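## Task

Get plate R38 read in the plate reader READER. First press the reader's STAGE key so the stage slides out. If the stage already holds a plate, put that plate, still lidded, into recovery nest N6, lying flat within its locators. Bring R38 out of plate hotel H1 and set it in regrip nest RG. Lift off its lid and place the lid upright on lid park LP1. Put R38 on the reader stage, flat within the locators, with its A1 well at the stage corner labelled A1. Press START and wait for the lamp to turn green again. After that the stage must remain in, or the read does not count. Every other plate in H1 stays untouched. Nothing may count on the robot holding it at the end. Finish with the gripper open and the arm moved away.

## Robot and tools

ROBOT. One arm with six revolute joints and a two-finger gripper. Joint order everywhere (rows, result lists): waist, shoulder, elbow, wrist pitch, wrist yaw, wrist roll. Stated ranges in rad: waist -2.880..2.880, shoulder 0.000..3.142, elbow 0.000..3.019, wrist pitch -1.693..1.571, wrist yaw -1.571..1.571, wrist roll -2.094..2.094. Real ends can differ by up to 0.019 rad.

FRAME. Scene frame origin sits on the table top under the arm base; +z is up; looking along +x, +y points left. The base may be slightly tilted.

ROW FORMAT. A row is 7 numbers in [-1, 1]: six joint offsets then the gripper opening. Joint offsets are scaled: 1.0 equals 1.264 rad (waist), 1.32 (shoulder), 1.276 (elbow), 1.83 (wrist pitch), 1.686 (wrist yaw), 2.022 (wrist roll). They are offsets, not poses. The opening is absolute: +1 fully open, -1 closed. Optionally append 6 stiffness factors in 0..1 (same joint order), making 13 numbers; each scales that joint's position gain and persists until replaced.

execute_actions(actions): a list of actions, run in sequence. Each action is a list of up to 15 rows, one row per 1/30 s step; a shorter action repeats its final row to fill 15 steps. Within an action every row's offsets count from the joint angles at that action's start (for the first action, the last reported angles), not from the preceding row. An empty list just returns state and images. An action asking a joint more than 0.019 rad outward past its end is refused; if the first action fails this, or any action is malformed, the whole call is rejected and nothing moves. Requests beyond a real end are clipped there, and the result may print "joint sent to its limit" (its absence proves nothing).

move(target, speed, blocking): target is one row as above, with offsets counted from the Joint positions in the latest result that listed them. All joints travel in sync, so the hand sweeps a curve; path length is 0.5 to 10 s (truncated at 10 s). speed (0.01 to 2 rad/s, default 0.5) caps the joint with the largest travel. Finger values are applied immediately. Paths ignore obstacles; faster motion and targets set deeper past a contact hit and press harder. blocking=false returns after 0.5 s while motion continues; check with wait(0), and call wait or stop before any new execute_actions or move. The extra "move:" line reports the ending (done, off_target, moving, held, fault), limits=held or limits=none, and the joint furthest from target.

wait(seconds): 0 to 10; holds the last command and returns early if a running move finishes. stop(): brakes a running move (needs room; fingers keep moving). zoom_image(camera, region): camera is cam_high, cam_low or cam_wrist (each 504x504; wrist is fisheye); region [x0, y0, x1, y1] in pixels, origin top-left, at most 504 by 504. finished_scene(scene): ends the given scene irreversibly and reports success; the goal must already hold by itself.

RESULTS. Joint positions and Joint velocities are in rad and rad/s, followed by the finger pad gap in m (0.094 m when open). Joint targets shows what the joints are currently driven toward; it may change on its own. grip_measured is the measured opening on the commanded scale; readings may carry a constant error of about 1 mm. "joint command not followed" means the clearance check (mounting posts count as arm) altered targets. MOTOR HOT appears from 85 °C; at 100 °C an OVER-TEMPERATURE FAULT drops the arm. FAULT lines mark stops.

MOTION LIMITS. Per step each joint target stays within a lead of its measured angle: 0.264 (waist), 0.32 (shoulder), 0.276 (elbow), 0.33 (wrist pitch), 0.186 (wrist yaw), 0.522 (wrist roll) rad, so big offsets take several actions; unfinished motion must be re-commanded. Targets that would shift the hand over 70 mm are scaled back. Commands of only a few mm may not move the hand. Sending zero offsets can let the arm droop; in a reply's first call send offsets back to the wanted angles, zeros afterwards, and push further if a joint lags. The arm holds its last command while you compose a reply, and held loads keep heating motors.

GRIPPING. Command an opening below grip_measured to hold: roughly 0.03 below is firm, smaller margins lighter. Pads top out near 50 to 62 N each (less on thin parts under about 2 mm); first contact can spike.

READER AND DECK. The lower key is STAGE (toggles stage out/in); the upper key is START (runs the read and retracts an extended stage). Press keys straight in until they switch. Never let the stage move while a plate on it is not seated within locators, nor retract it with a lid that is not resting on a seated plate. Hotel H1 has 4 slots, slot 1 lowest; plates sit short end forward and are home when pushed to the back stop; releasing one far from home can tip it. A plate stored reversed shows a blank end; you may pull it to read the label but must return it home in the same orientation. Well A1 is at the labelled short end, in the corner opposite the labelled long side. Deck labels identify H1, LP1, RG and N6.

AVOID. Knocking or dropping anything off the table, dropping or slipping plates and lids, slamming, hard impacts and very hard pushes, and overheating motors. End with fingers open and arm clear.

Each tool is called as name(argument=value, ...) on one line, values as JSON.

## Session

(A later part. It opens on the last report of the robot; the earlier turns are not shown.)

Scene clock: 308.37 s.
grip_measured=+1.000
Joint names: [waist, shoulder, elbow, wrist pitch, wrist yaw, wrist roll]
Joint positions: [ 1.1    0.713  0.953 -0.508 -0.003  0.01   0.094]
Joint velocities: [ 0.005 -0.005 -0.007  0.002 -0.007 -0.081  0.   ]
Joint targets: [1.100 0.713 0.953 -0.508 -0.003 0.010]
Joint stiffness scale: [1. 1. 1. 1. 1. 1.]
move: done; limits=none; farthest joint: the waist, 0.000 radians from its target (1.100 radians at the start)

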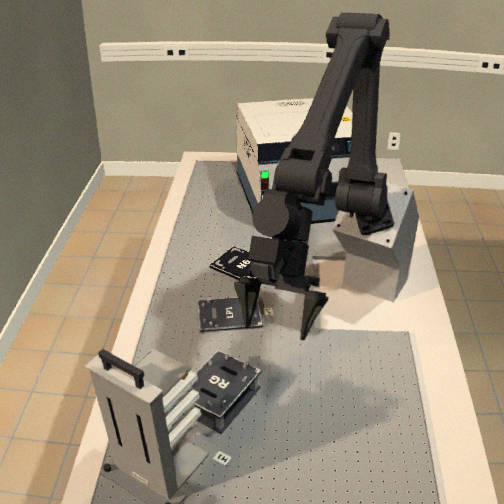

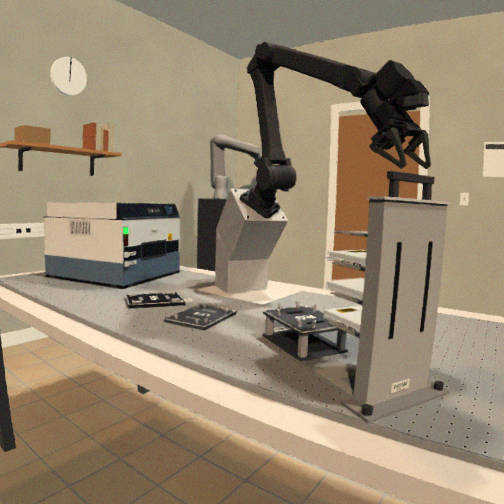

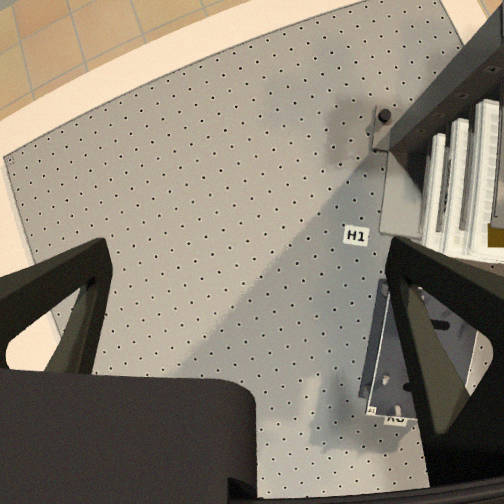

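move(target=[-0.4367, 0.2402, -0.0063, -0.187, -0.155, 0.0, 1.0], speed=0.6)

Scene clock: 429.77 s.
grip_measured=+1.000
Joint names: [waist, shoulder, elbow, wrist pitch, wrist yaw, wrist roll]
Joint positions: [ 0.546  1.016  0.942 -0.833 -0.261  0.01   0.094]
Joint velocities: [-0.015 -0.005 -0.012  0.007 -0.022 -0.022  0.   ]
Joint targets: [0.548 1.030 0.945 -0.850 -0.265 0.010]
Joint stiffness scale: [1. 1. 1. 1. 1. 1.]
move: done; limits=none; farthest joint: the wrist pitch, 0.018 radians from its target (0.342 radians at the start)

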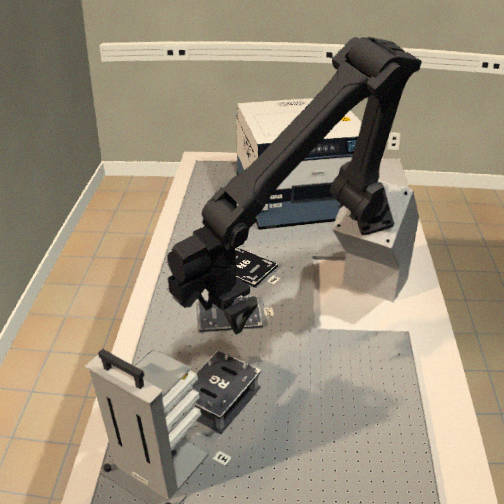

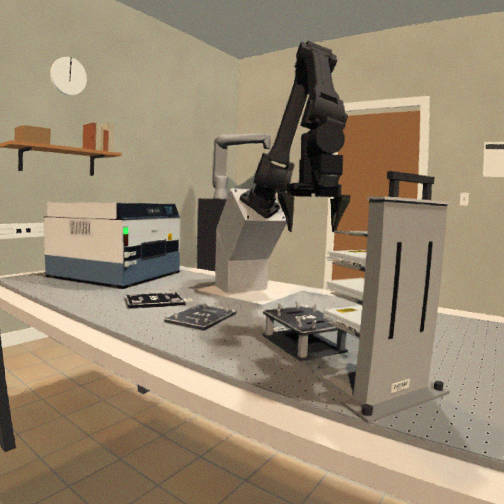

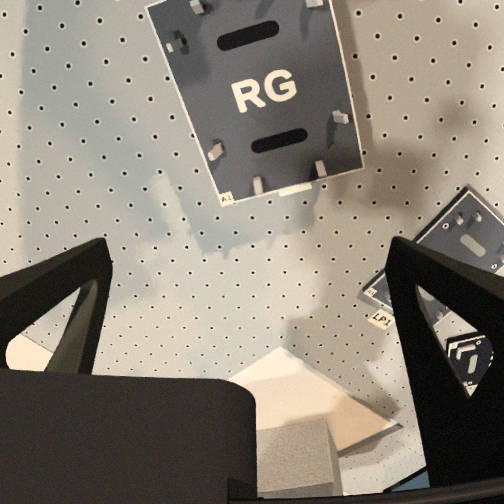

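zoom_image(camera="cam_wrist", region=[100, 150, 400, 400])

zoom_image(camera="cam_wrist", region=[0, 0, 252, 252])

zoom_image(camera="cam_wrist", region=[252, 0, 504, 252])

Region (100, 150, 400, 400) of cam_wrist's 504x504 image, scaled by 1.680, with more detail than that image has.

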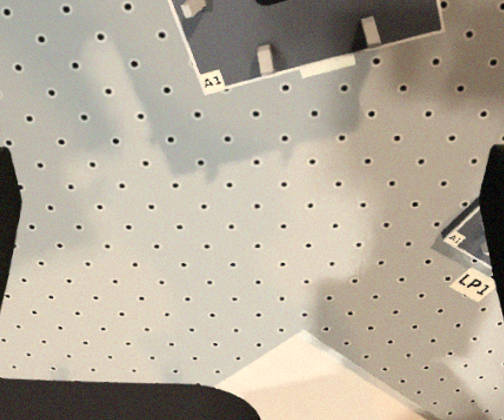

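Region (0, 0, 252, 252) of cam_wrist's 504x504 image, scaled by 2.000, with more detail than that image has.

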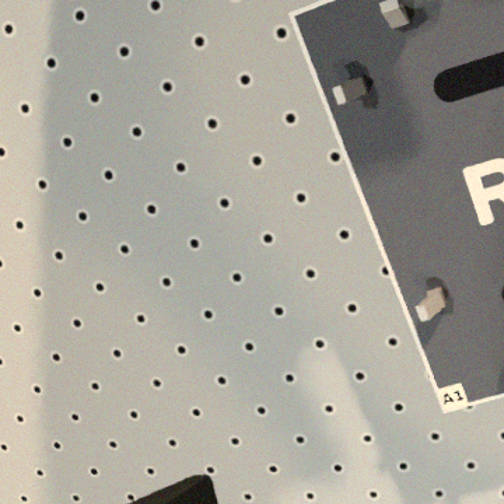

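Region (252, 0, 504, 252) of cam_wrist's 504x504 image, scaled by 2.000, with more detail than that image has.

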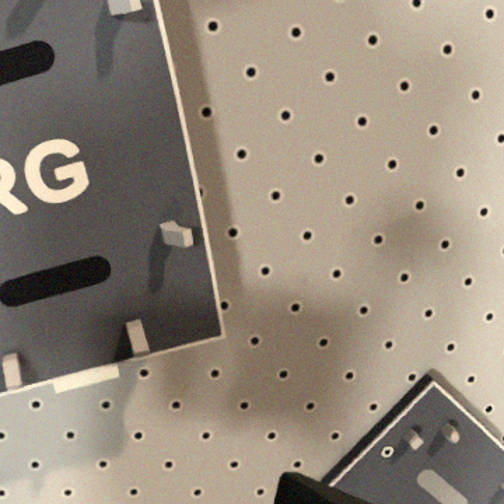

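move(target=[0.0, 0.0, 0.0, 0.0, 0.0, 0.79, 1.0], speed=1.0)

Scene clock: 474.40 s.
grip_measured=+1.000
Joint names: [waist, shoulder, elbow, wrist pitch, wrist yaw, wrist roll]
Joint positions: [ 0.546  1.016  0.942 -0.833 -0.261  1.596  0.094]
Joint velocities: [-0.024 -0.015  0.002 -0.002 -0.066  0.007  0.   ]
Joint targets: [0.546 1.016 0.942 -0.833 -0.261 1.607]
Joint stiffness scale: [1. 1. 1. 1. 1. 1.]
move: done; limits=none; farthest joint: the wrist roll, 0.011 radians from its target (1.597 radians at the start)

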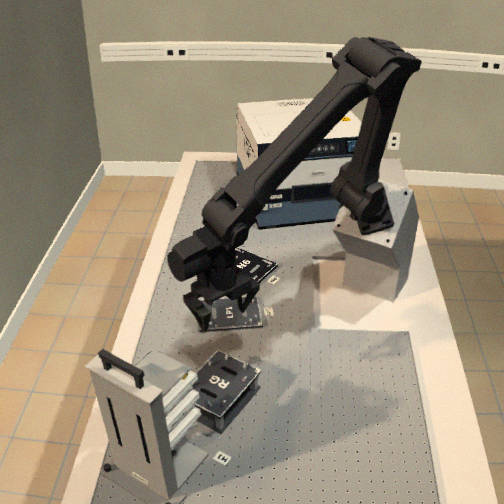

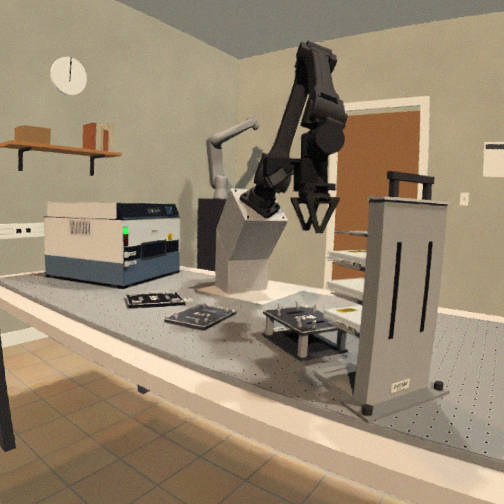

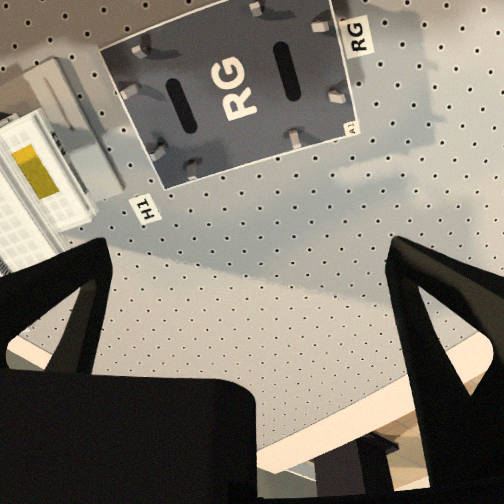

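execute_actions(actions=[])

Scene clock: 496.80 s.
grip_measured=+1.000
Joint names: [waist, shoulder, elbow, wrist pitch, wrist yaw, wrist roll]
Joint positions: [ 0.546  1.016  0.942 -0.833 -0.261  1.597  0.094]
Joint velocities: [-0.005 -0.005 -0.007  0.002  0.051  0.037  0.   ]
Joint targets: [0.546 1.016 0.942 -0.833 -0.261 1.607]
Joint stiffness scale: [1. 1. 1. 1. 1. 1.]

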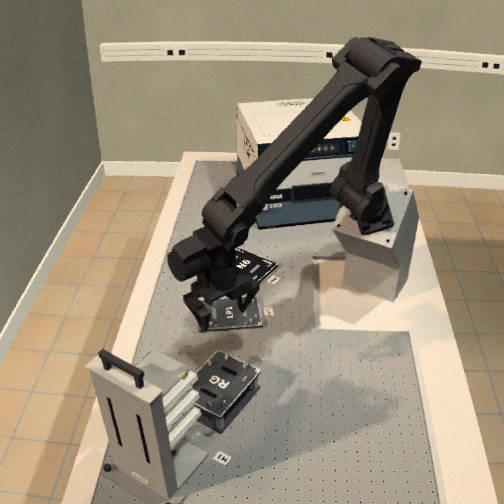

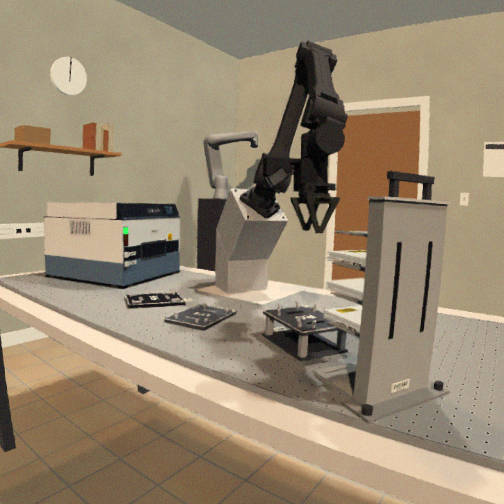

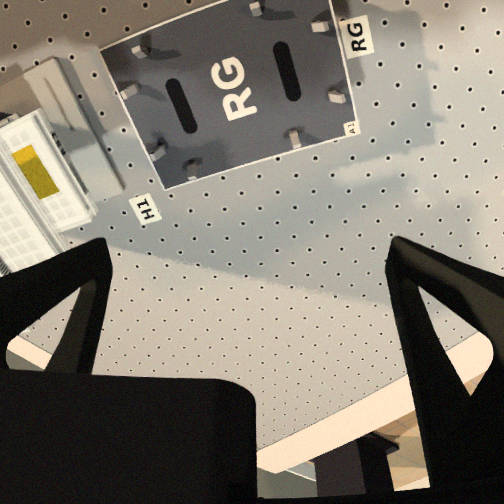

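zoom_image(camera="cam_low", region=[100, 190, 200, 290])

zoom_image(camera="cam_high", region=[220, 90, 380, 250])

Region (100, 190, 200, 290) of cam_low's 504x504 image, scaled by 5.040, with more detail than that image has.

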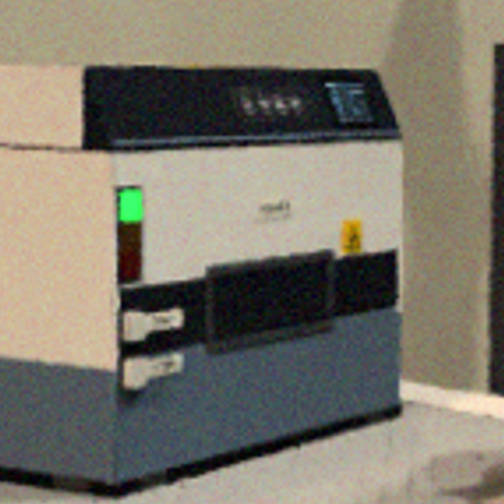

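Region (220, 90, 380, 250) of cam_high's 504x504 image, scaled by 3.150, with more detail than that image has.

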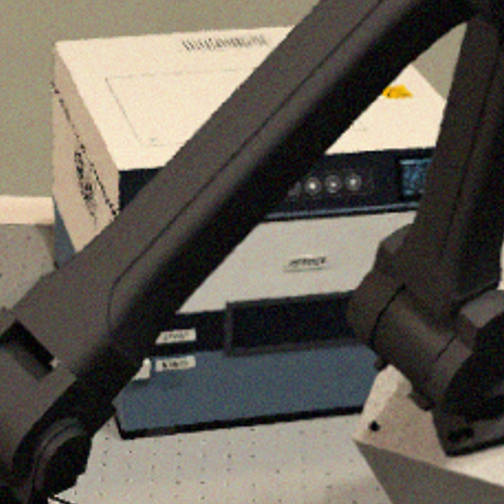

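move(target=[-0.668, 0.842, -0.3903, 0.7567, 0.5374, -0.09, 1], speed=0.7)

Scene clock: 619.37 s.
grip_measured=+1.000
Joint names: [waist, shoulder, elbow, wrist pitch, wrist yaw, wrist roll]
Joint positions: [-0.294  2.119  0.447  0.531  0.642  1.426  0.094]
Joint velocities: [ 0.005 -0.005 -0.012 -0.012 -0.022  0.007  0.   ]
Joint targets: [-0.298 2.127 0.444 0.552 0.646 1.415]
Joint stiffness scale: [1. 1. 1. 1. 1. 1.]
move: off_target; limits=none; farthest joint: the wrist pitch, 0.021 radians from its target (1.384 radians at the start)

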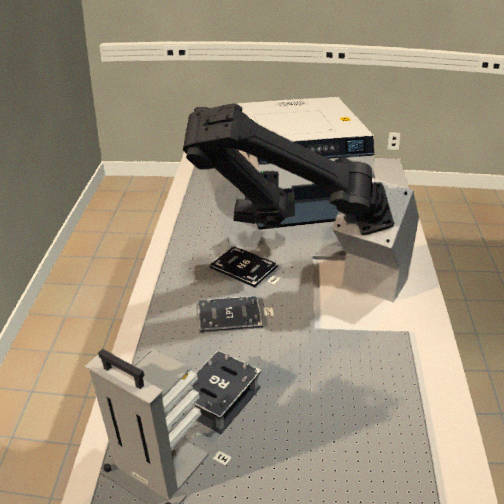

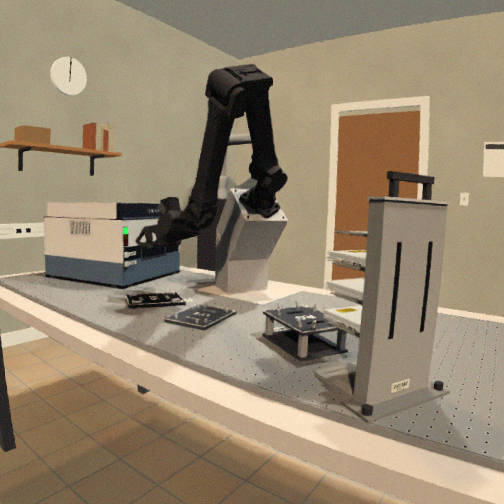

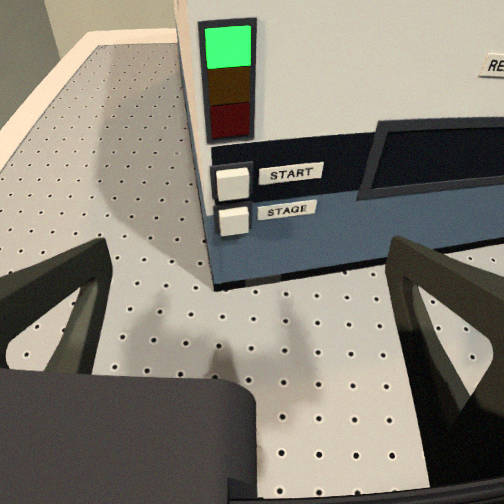

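zoom_image(camera="cam_wrist", region=[190, 150, 340, 300])

Region (190, 150, 340, 300) of cam_wrist's 504x504 image, scaled by 3.360, with more detail than that image has.

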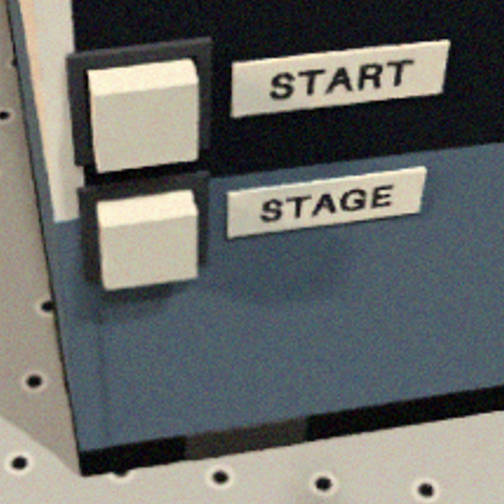

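zoom_image(camera="cam_wrist", region=[100, 260, 420, 500])

zoom_image(camera="cam_wrist", region=[0, 40, 240, 300])

Region (100, 260, 420, 500) of cam_wrist's 504x504 image, scaled by 1.575, with more detail than that image has; it fills the top 378 rows of this view, and the rest is white.

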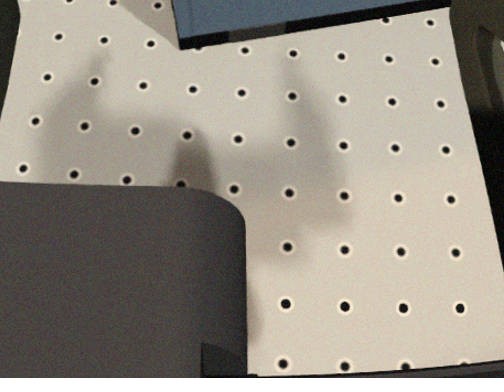

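Region (0, 40, 240, 300) of cam_wrist's 504x504 image, scaled by 1.938, with more detail than that image has; it fills the left 465 columns of this view, and the rest is white.

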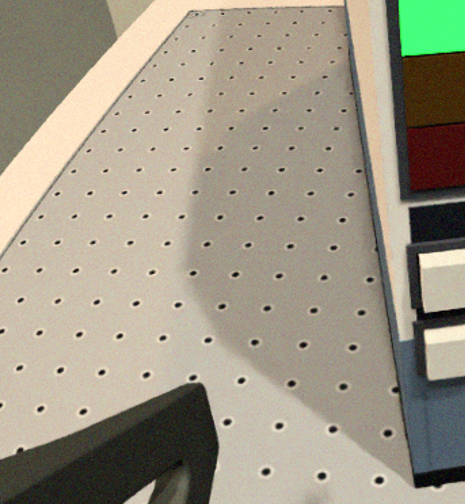

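move(target=[0.0194, 0.264, 0.1983, 0.0546, 0.0077, 0.0, -1], speed=0.4)

Scene clock: 716.13 s.
grip_measured=-0.988
Joint names: [waist, shoulder, elbow, wrist pitch, wrist yaw, wrist roll]
Joint positions: [-0.286  2.453  0.699  0.61   0.65   1.425  0.001]
Joint velocities: [-0.015 -0.015 -0.022  0.007 -0.022  0.066 -0.001]
Joint targets: [-0.270 2.467 0.701 0.631 0.655 1.426]
Joint stiffness scale: [1. 1. 1. 1. 1. 1.]
move: off_target; limits=none; farthest joint: the wrist pitch, 0.021 radians from its target (0.100 radians at the start)

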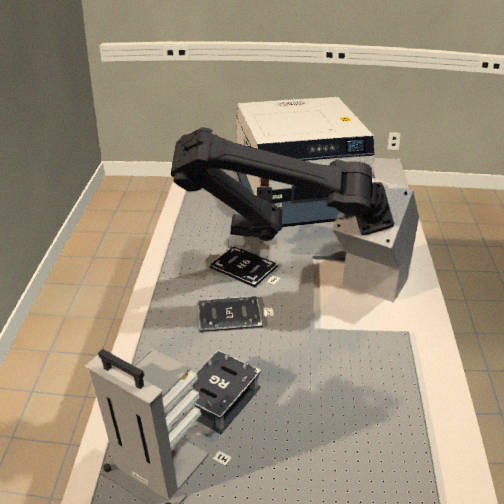

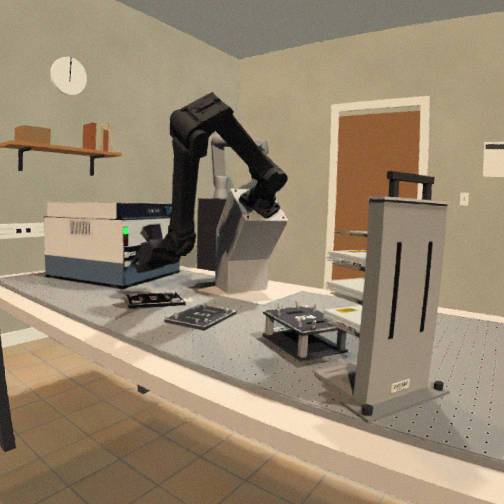

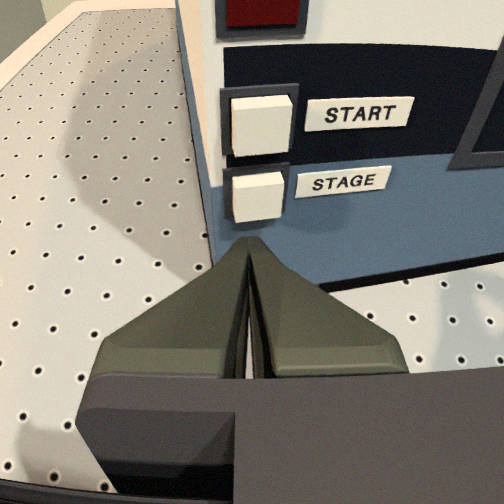

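zoom_image(camera="cam_wrist", region=[190, 80, 370, 260])

Region (190, 80, 370, 260) of cam_wrist's 504x504 image, scaled by 2.800, with more detail than that image has.

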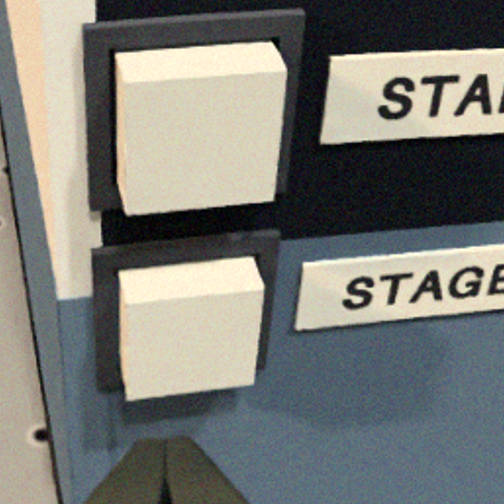

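move(target=[-0.0237, 0.0419, 0.0191, 0.0288, -0.0111, 0.0, -1], speed=0.15)

Scene clock: 756.07 s.
grip_measured=-0.988
Joint names: [waist, shoulder, elbow, wrist pitch, wrist yaw, wrist roll]
Joint positions: [-0.301  2.488  0.72   0.64   0.636  1.425  0.001]
Joint velocities: [-0.005 -0.005 -0.007  0.007 -0.007 -0.007 -0.   ]
Joint targets: [-0.316 2.508 0.723 0.663 0.632 1.425]
Joint stiffness scale: [1. 1. 1. 1. 1. 1.]
move: off_target; limits=none; farthest joint: the wrist pitch, 0.023 radians from its target (0.053 radians at the start)

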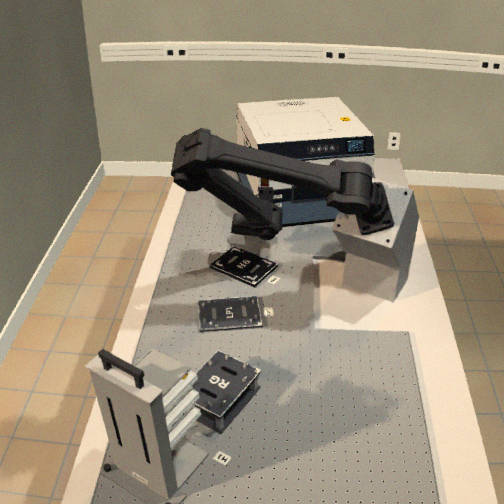

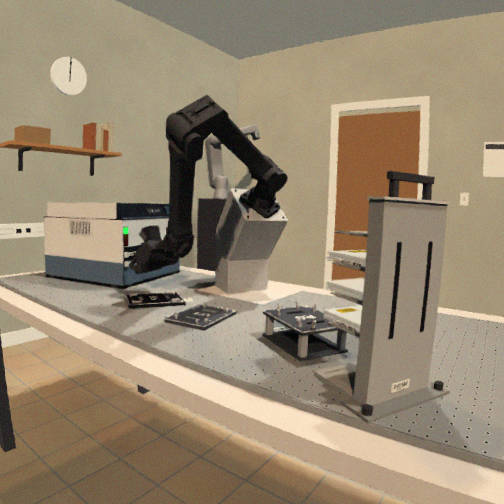

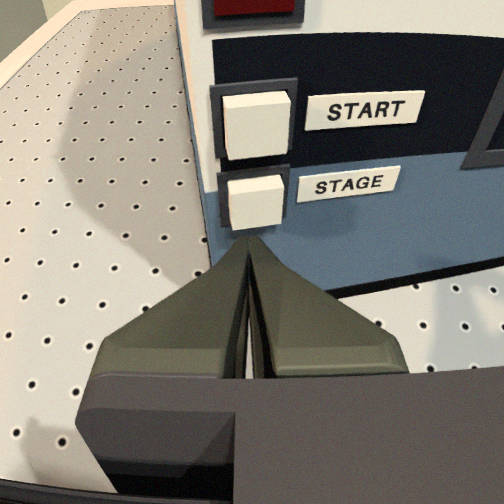

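execute_actions(actions=[[[-0.0138,0.0163,0.0036,0.0131,-0.0029,0,-1],[-0.0157,0.0175,0.0049,0.0136,-0.0034,0,-1],[-0.0176,0.0187,0.0062,0.0142,-0.0039,0,-1],[-0.0196,0.0199,0.0075,0.0147,-0.0044,0,-1],[-0.0215,0.0211,0.0088,0.0152,-0.0049,0,-1],[-0.0234,0.0223,0.0101,0.0157,-0.0055,0,-1],[-0.0253,0.0235,0.0114,0.0163,-0.006,0,-1],[-0.0273,0.0246,0.0126,0.0168,-0.0065,0,-1],[-0.0292,0.0258,0.0139,0.0173,-0.007,0,-1],[-0.0311,0.027,0.0152,0.0179,-0.0075,0,-1],[-0.033,0.0282,0.0165,0.0184,-0.008,0,-1],[-0.035,0.0294,0.0178,0.0189,-0.0085,0,-1]]])

wait(seconds=0.3)

Scene clock: 776.07 s.
grip_measured=-0.988
Joint names: [waist, shoulder, elbow, wrist pitch, wrist yaw, wrist roll]
Joint positions: [-0.33   2.501  0.738  0.653  0.626  1.425  0.001]
Joint velocities: [-0.024  0.015  0.007  0.007 -0.051  0.007  0.   ]
Joint targets: [-0.345 2.526 0.742 0.674 0.622 1.425]
Joint stiffness scale: [1. 1. 1. 1. 1. 1.]

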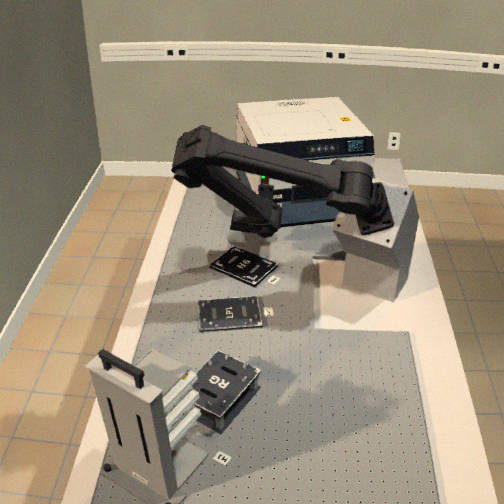

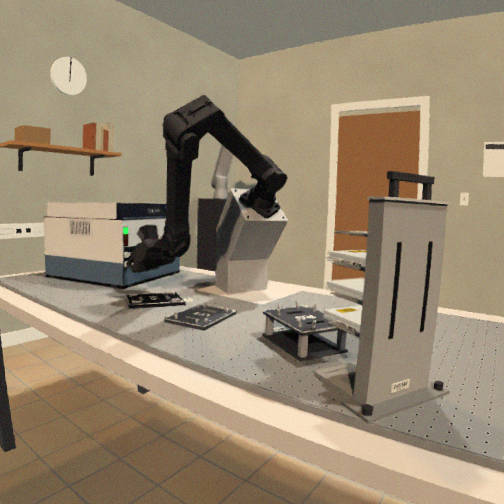

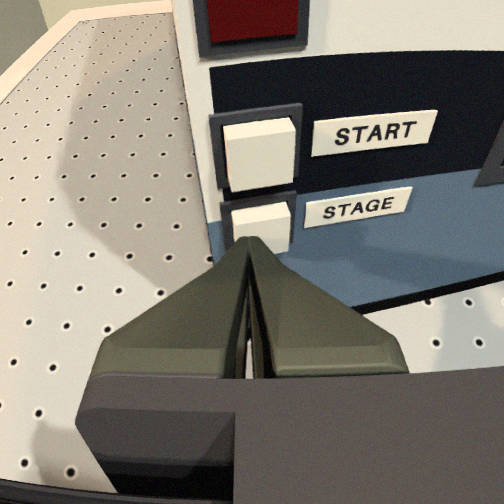

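Scene clock: 776.37 s.
grip_measured=-0.988
Joint names: [waist, shoulder, elbow, wrist pitch, wrist yaw, wrist roll]
Joint positions: [-0.331  2.502  0.738  0.653  0.626  1.425  0.001]
Joint velocities: [-0.015 -0.015 -0.012  0.007  0.051 -0.007  0.001]
Joint targets: [-0.345 2.527 0.742 0.674 0.622 1.425]
Joint stiffness scale: [1. 1. 1. 1. 1. 1.]
wait: 0.30 s; at rest by 0.17 s

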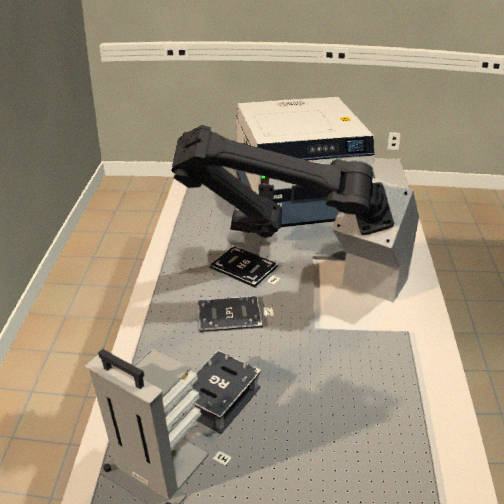

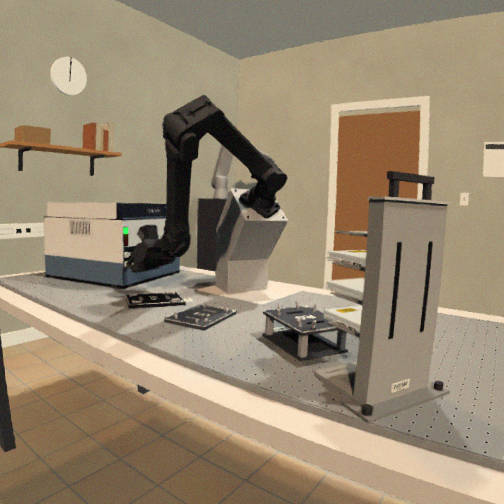

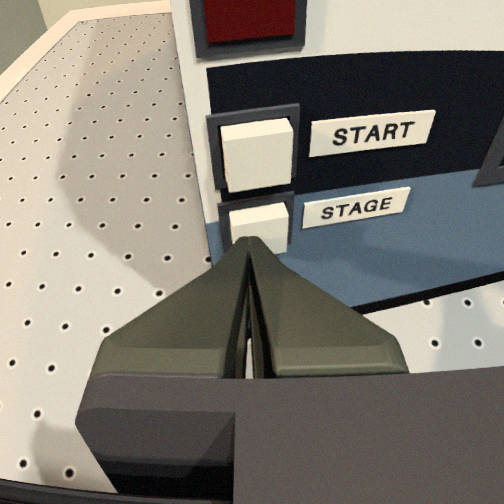

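execute_actions(actions=[[[-0.0125,0.0201,0.0042,0.0118,-0.0028,0,-1],[-0.0139,0.0213,0.0053,0.0122,-0.0032,0,-1],[-0.0153,0.0225,0.0064,0.0125,-0.0036,0,-1],[-0.0167,0.0237,0.0074,0.0128,-0.004,0,-1],[-0.0181,0.0249,0.0085,0.0132,-0.0044,0,-1],[-0.0195,0.0261,0.0096,0.0135,-0.0048,0,-1],[-0.0209,0.0273,0.0107,0.0138,-0.0052,0,-1],[-0.0223,0.0285,0.0118,0.0142,-0.0057,0,-1],[-0.0237,0.0297,0.0128,0.0145,-0.0061,0,-1],[-0.0251,0.0309,0.0139,0.0148,-0.0065,0,-1],[-0.0265,0.0321,0.015,0.0152,-0.0069,0,-1],[-0.0279,0.0333,0.0161,0.0155,-0.0073,0,-1]]])

wait(seconds=0.4)

Scene clock: 783.63 s.
grip_measured=-0.988
Joint names: [waist, shoulder, elbow, wrist pitch, wrist yaw, wrist roll]
Joint positions: [-0.339  2.514  0.747  0.66   0.619  1.425  0.001]
Joint velocities: [-0.005 -0.015  0.002  0.002 -0.007 -0.007  0.   ]
Joint targets: [-0.367 2.546 0.759 0.681 0.614 1.425]
Joint stiffness scale: [1. 1. 1. 1. 1. 1.]

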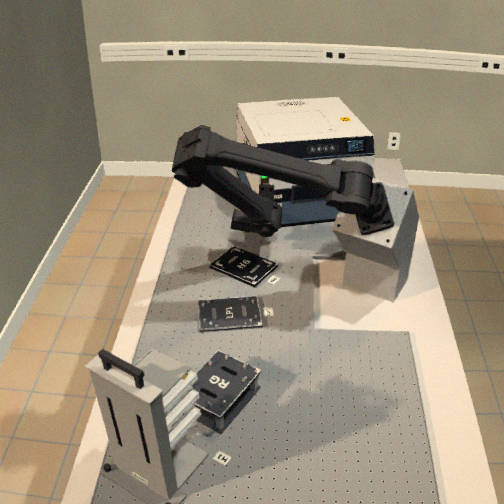

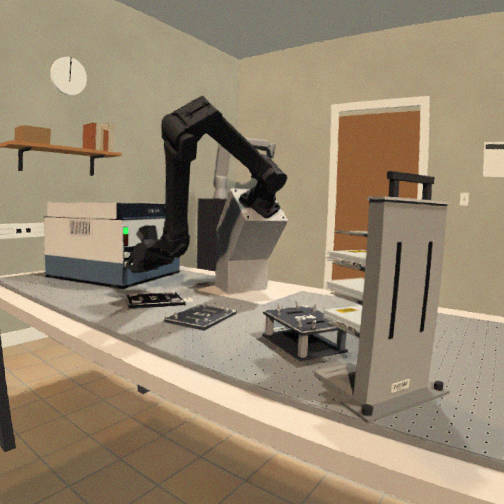

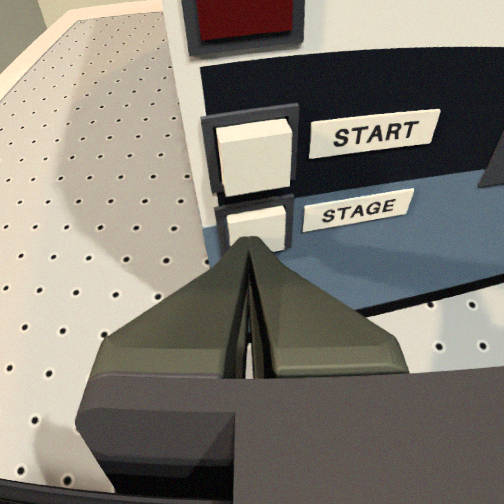

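Scene clock: 784.03 s.
grip_measured=-0.988
Joint names: [waist, shoulder, elbow, wrist pitch, wrist yaw, wrist roll]
Joint positions: [-0.339  2.514  0.747  0.661  0.619  1.425  0.001]
Joint velocities: [ 0.005 -0.015 -0.002 -0.012  0.007 -0.037 -0.   ]
Joint targets: [-0.367 2.546 0.759 0.681 0.614 1.425]
Joint stiffness scale: [1. 1. 1. 1. 1. 1.]
wait: 0.40 s; at rest by 0.17 s

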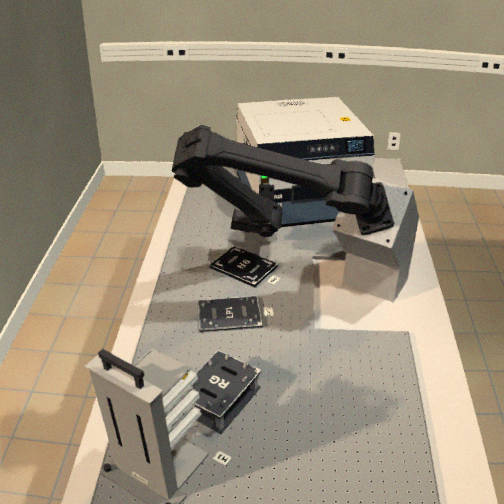

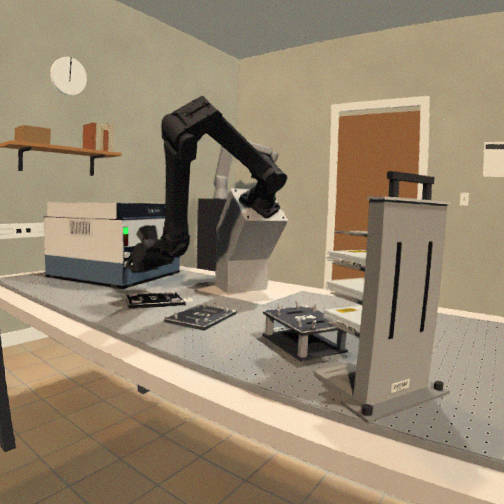

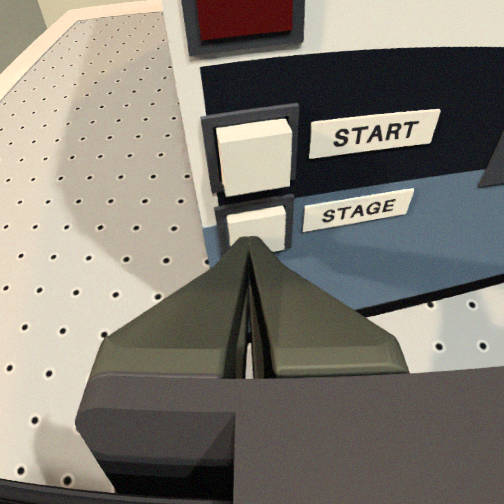

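execute_actions(actions=[[[-0.0236,0.0245,0.0108,0.0111,-0.0031,0,-1],[-0.0251,0.0247,0.0123,0.0112,-0.0033,0,-1],[-0.0265,0.025,0.0137,0.0113,-0.0034,0,-1],[-0.028,0.0253,0.0152,0.0115,-0.0036,0,-1],[-0.0294,0.0255,0.0166,0.0116,-0.0037,0,-1],[-0.0309,0.0258,0.018,0.0118,-0.0039,0,-1],[-0.0323,0.026,0.0195,0.0119,-0.004,0,-1],[-0.0338,0.0263,0.0209,0.012,-0.0042,0,-1],[-0.0352,0.0265,0.0223,0.0122,-0.0043,0,-1],[-0.0367,0.0268,0.0238,0.0123,-0.0044,0,-1],[-0.0381,0.027,0.0252,0.0124,-0.0046,0,-1],[-0.0396,0.0273,0.0267,0.0126,-0.0047,0,-1]]])

wait(seconds=0.4)

Scene clock: 794.10 s.
grip_measured=-0.988
Joint names: [waist, shoulder, elbow, wrist pitch, wrist yaw, wrist roll]
Joint positions: [-0.346  2.518  0.755  0.661  0.615  1.425  0.001]
Joint velocities: [-0.015 -0.005  0.002  0.002  0.007  0.095  0.   ]
Joint targets: [-0.389 2.550 0.782 0.684 0.611 1.425]
Joint stiffness scale: [1. 1. 1. 1. 1. 1.]

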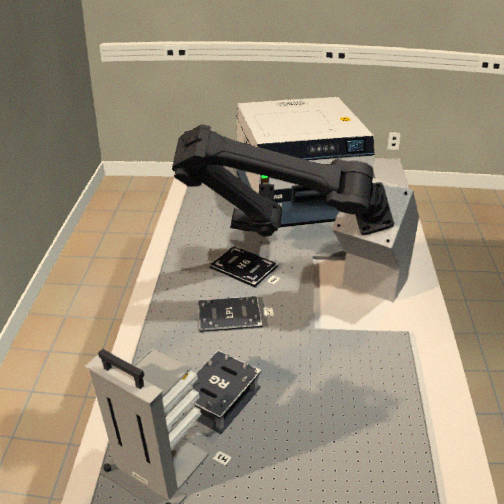

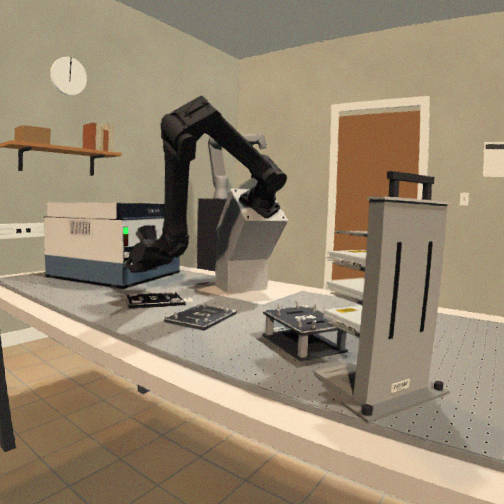

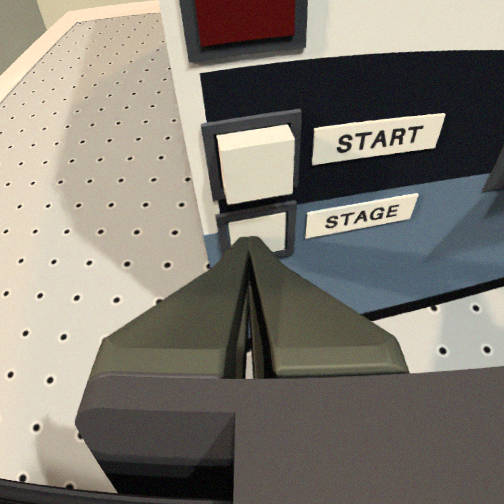

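Scene clock: 794.50 s.
grip_measured=-0.988
Joint names: [waist, shoulder, elbow, wrist pitch, wrist yaw, wrist roll]
Joint positions: [-0.346  2.518  0.755  0.661  0.615  1.425  0.001]
Joint velocities: [-0.005  0.005 -0.002 -0.002 -0.022  0.007  0.   ]
Joint targets: [-0.389 2.550 0.782 0.684 0.611 1.425]
Joint stiffness scale: [1. 1. 1. 1. 1. 1.]
wait: 0.40 s; at rest by 0.17 s

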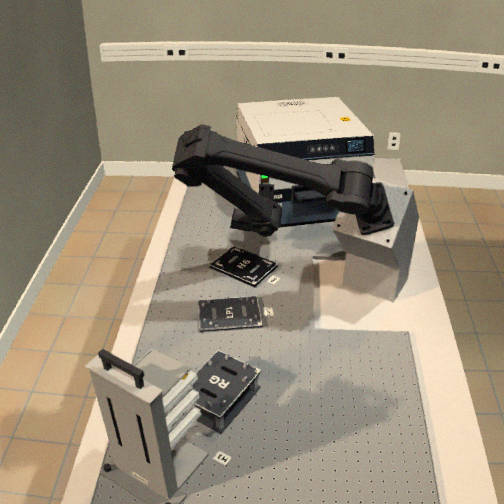

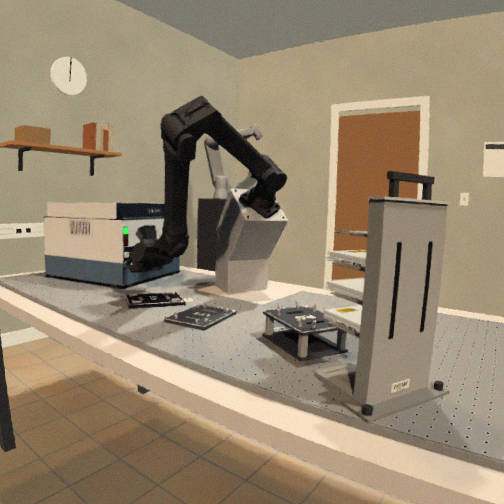

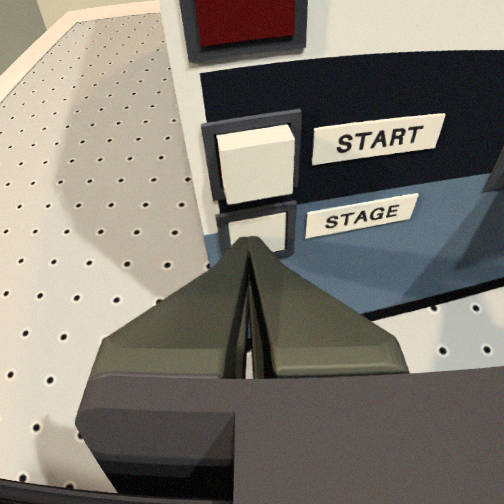

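move(target=[0.058, -0.055, -0.048, -0.03, 0.022, 0.0, -1], speed=0.2)

Scene clock: 802.50 s.
grip_measured=-0.988
Joint names: [waist, shoulder, elbow, wrist pitch, wrist yaw, wrist roll]
Joint positions: [-0.285  2.465  0.709  0.625  0.648  1.425  0.001]
Joint velocities: [ 0.005 -0.015 -0.007 -0.007 -0.037  0.051  0.   ]
Joint targets: [-0.273 2.445 0.694 0.606 0.652 1.425]
Joint stiffness scale: [1. 1. 1. 1. 1. 1.]
move: done; limits=none; farthest joint: the shoulder, 0.019 radians from its target (0.073 radians at the start)

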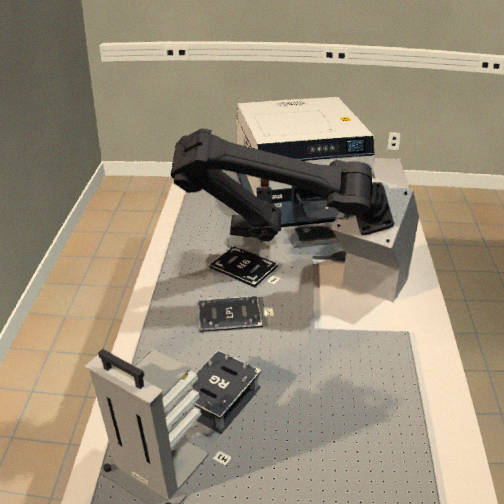

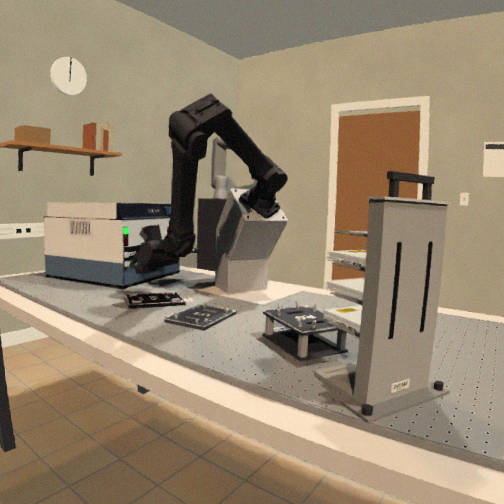

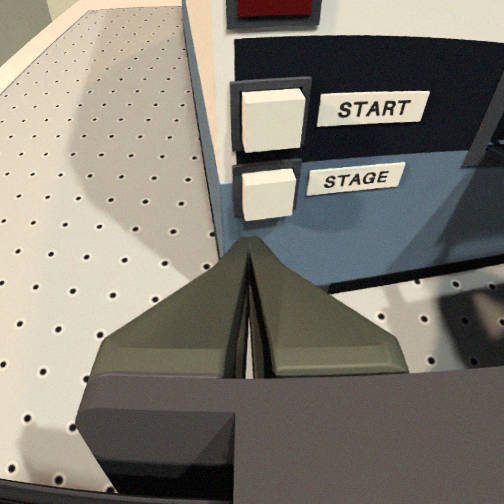

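zoom_image(camera="cam_high", region=[260, 170, 380, 290])

Region (260, 170, 380, 290) of cam_high's 504x504 image, scaled by 4.200, with more detail than that image has.

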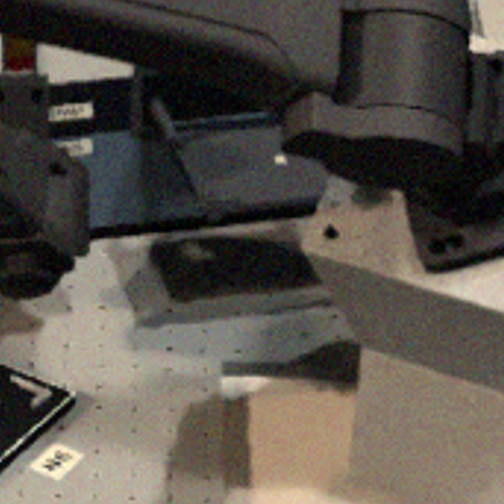

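move(target=[-0.0106, -0.2636, -0.2077, -0.051, -0.004, 0.0, -1], speed=0.5)

move(target=[-0.9043, 0.0689, 0.2908, -0.7098, -0.6548, 0.0247, -1], speed=0.7)

Scene clock: 842.77 s.
grip_measured=-0.988
Joint names: [waist, shoulder, elbow, wrist pitch, wrist yaw, wrist roll]
Joint positions: [-0.285  2.129  0.451  0.551  0.645  1.425  0.001]
Joint velocities: [-0.015 -0.005  0.002 -0.002 -0.037 -0.037 -0.   ]
Joint targets: [-0.298 2.117 0.444 0.532 0.641 1.425]
Joint stiffness scale: [1. 1. 1. 1. 1. 1.]
move: done; limits=none; farthest joint: the wrist pitch, 0.019 radians from its target (0.093 radians at the start)

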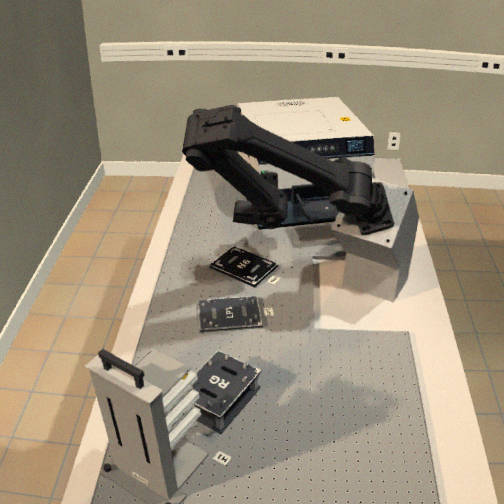

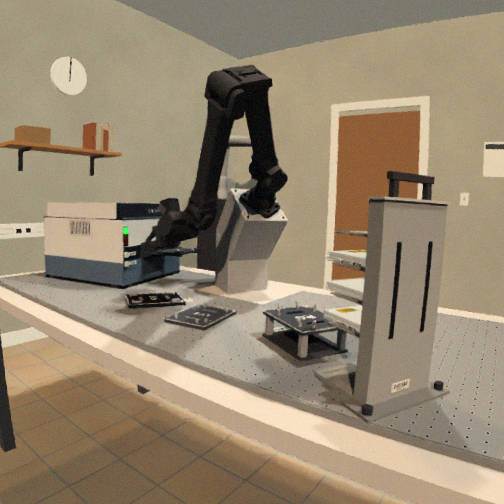

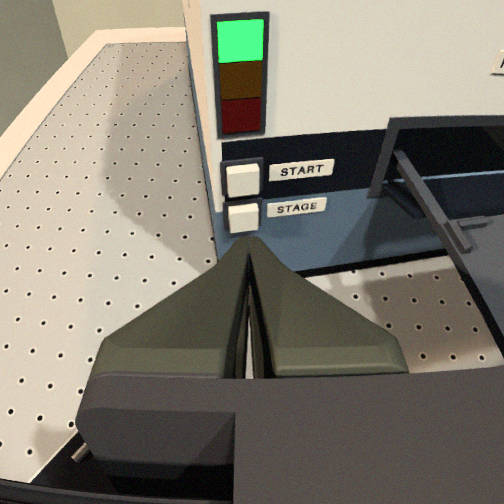

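Scene clock: 845.13 s.
grip_measured=-0.989
Joint names: [waist, shoulder, elbow, wrist pitch, wrist yaw, wrist roll]
Joint positions: [-1.432  2.194  0.793 -0.73  -0.454  1.464  0.001]
Joint velocities: [-0.005 -0.005 -0.022  0.012 -0.022  0.081 -0.001]
Joint targets: [-1.428 2.220 0.823 -0.748 -0.459 1.475]
Joint stiffness scale: [1. 1. 1. 1. 1. 1.]
move: off_target; limits=none; farthest joint: the elbow, 0.030 radians from its target (0.371 radians at the start)

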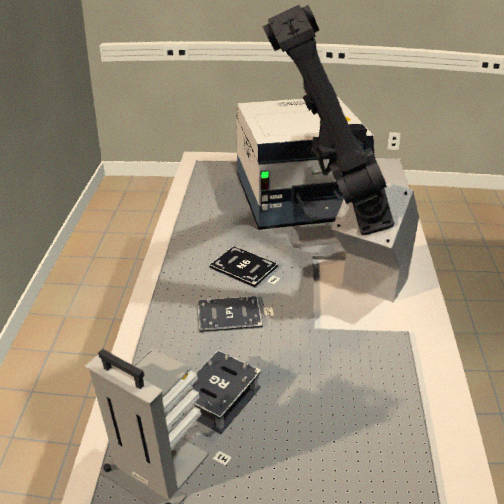

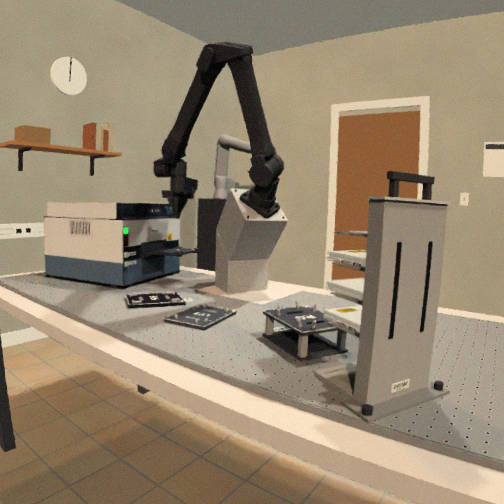

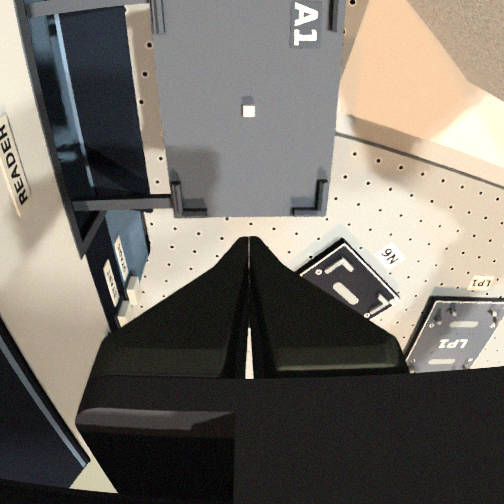

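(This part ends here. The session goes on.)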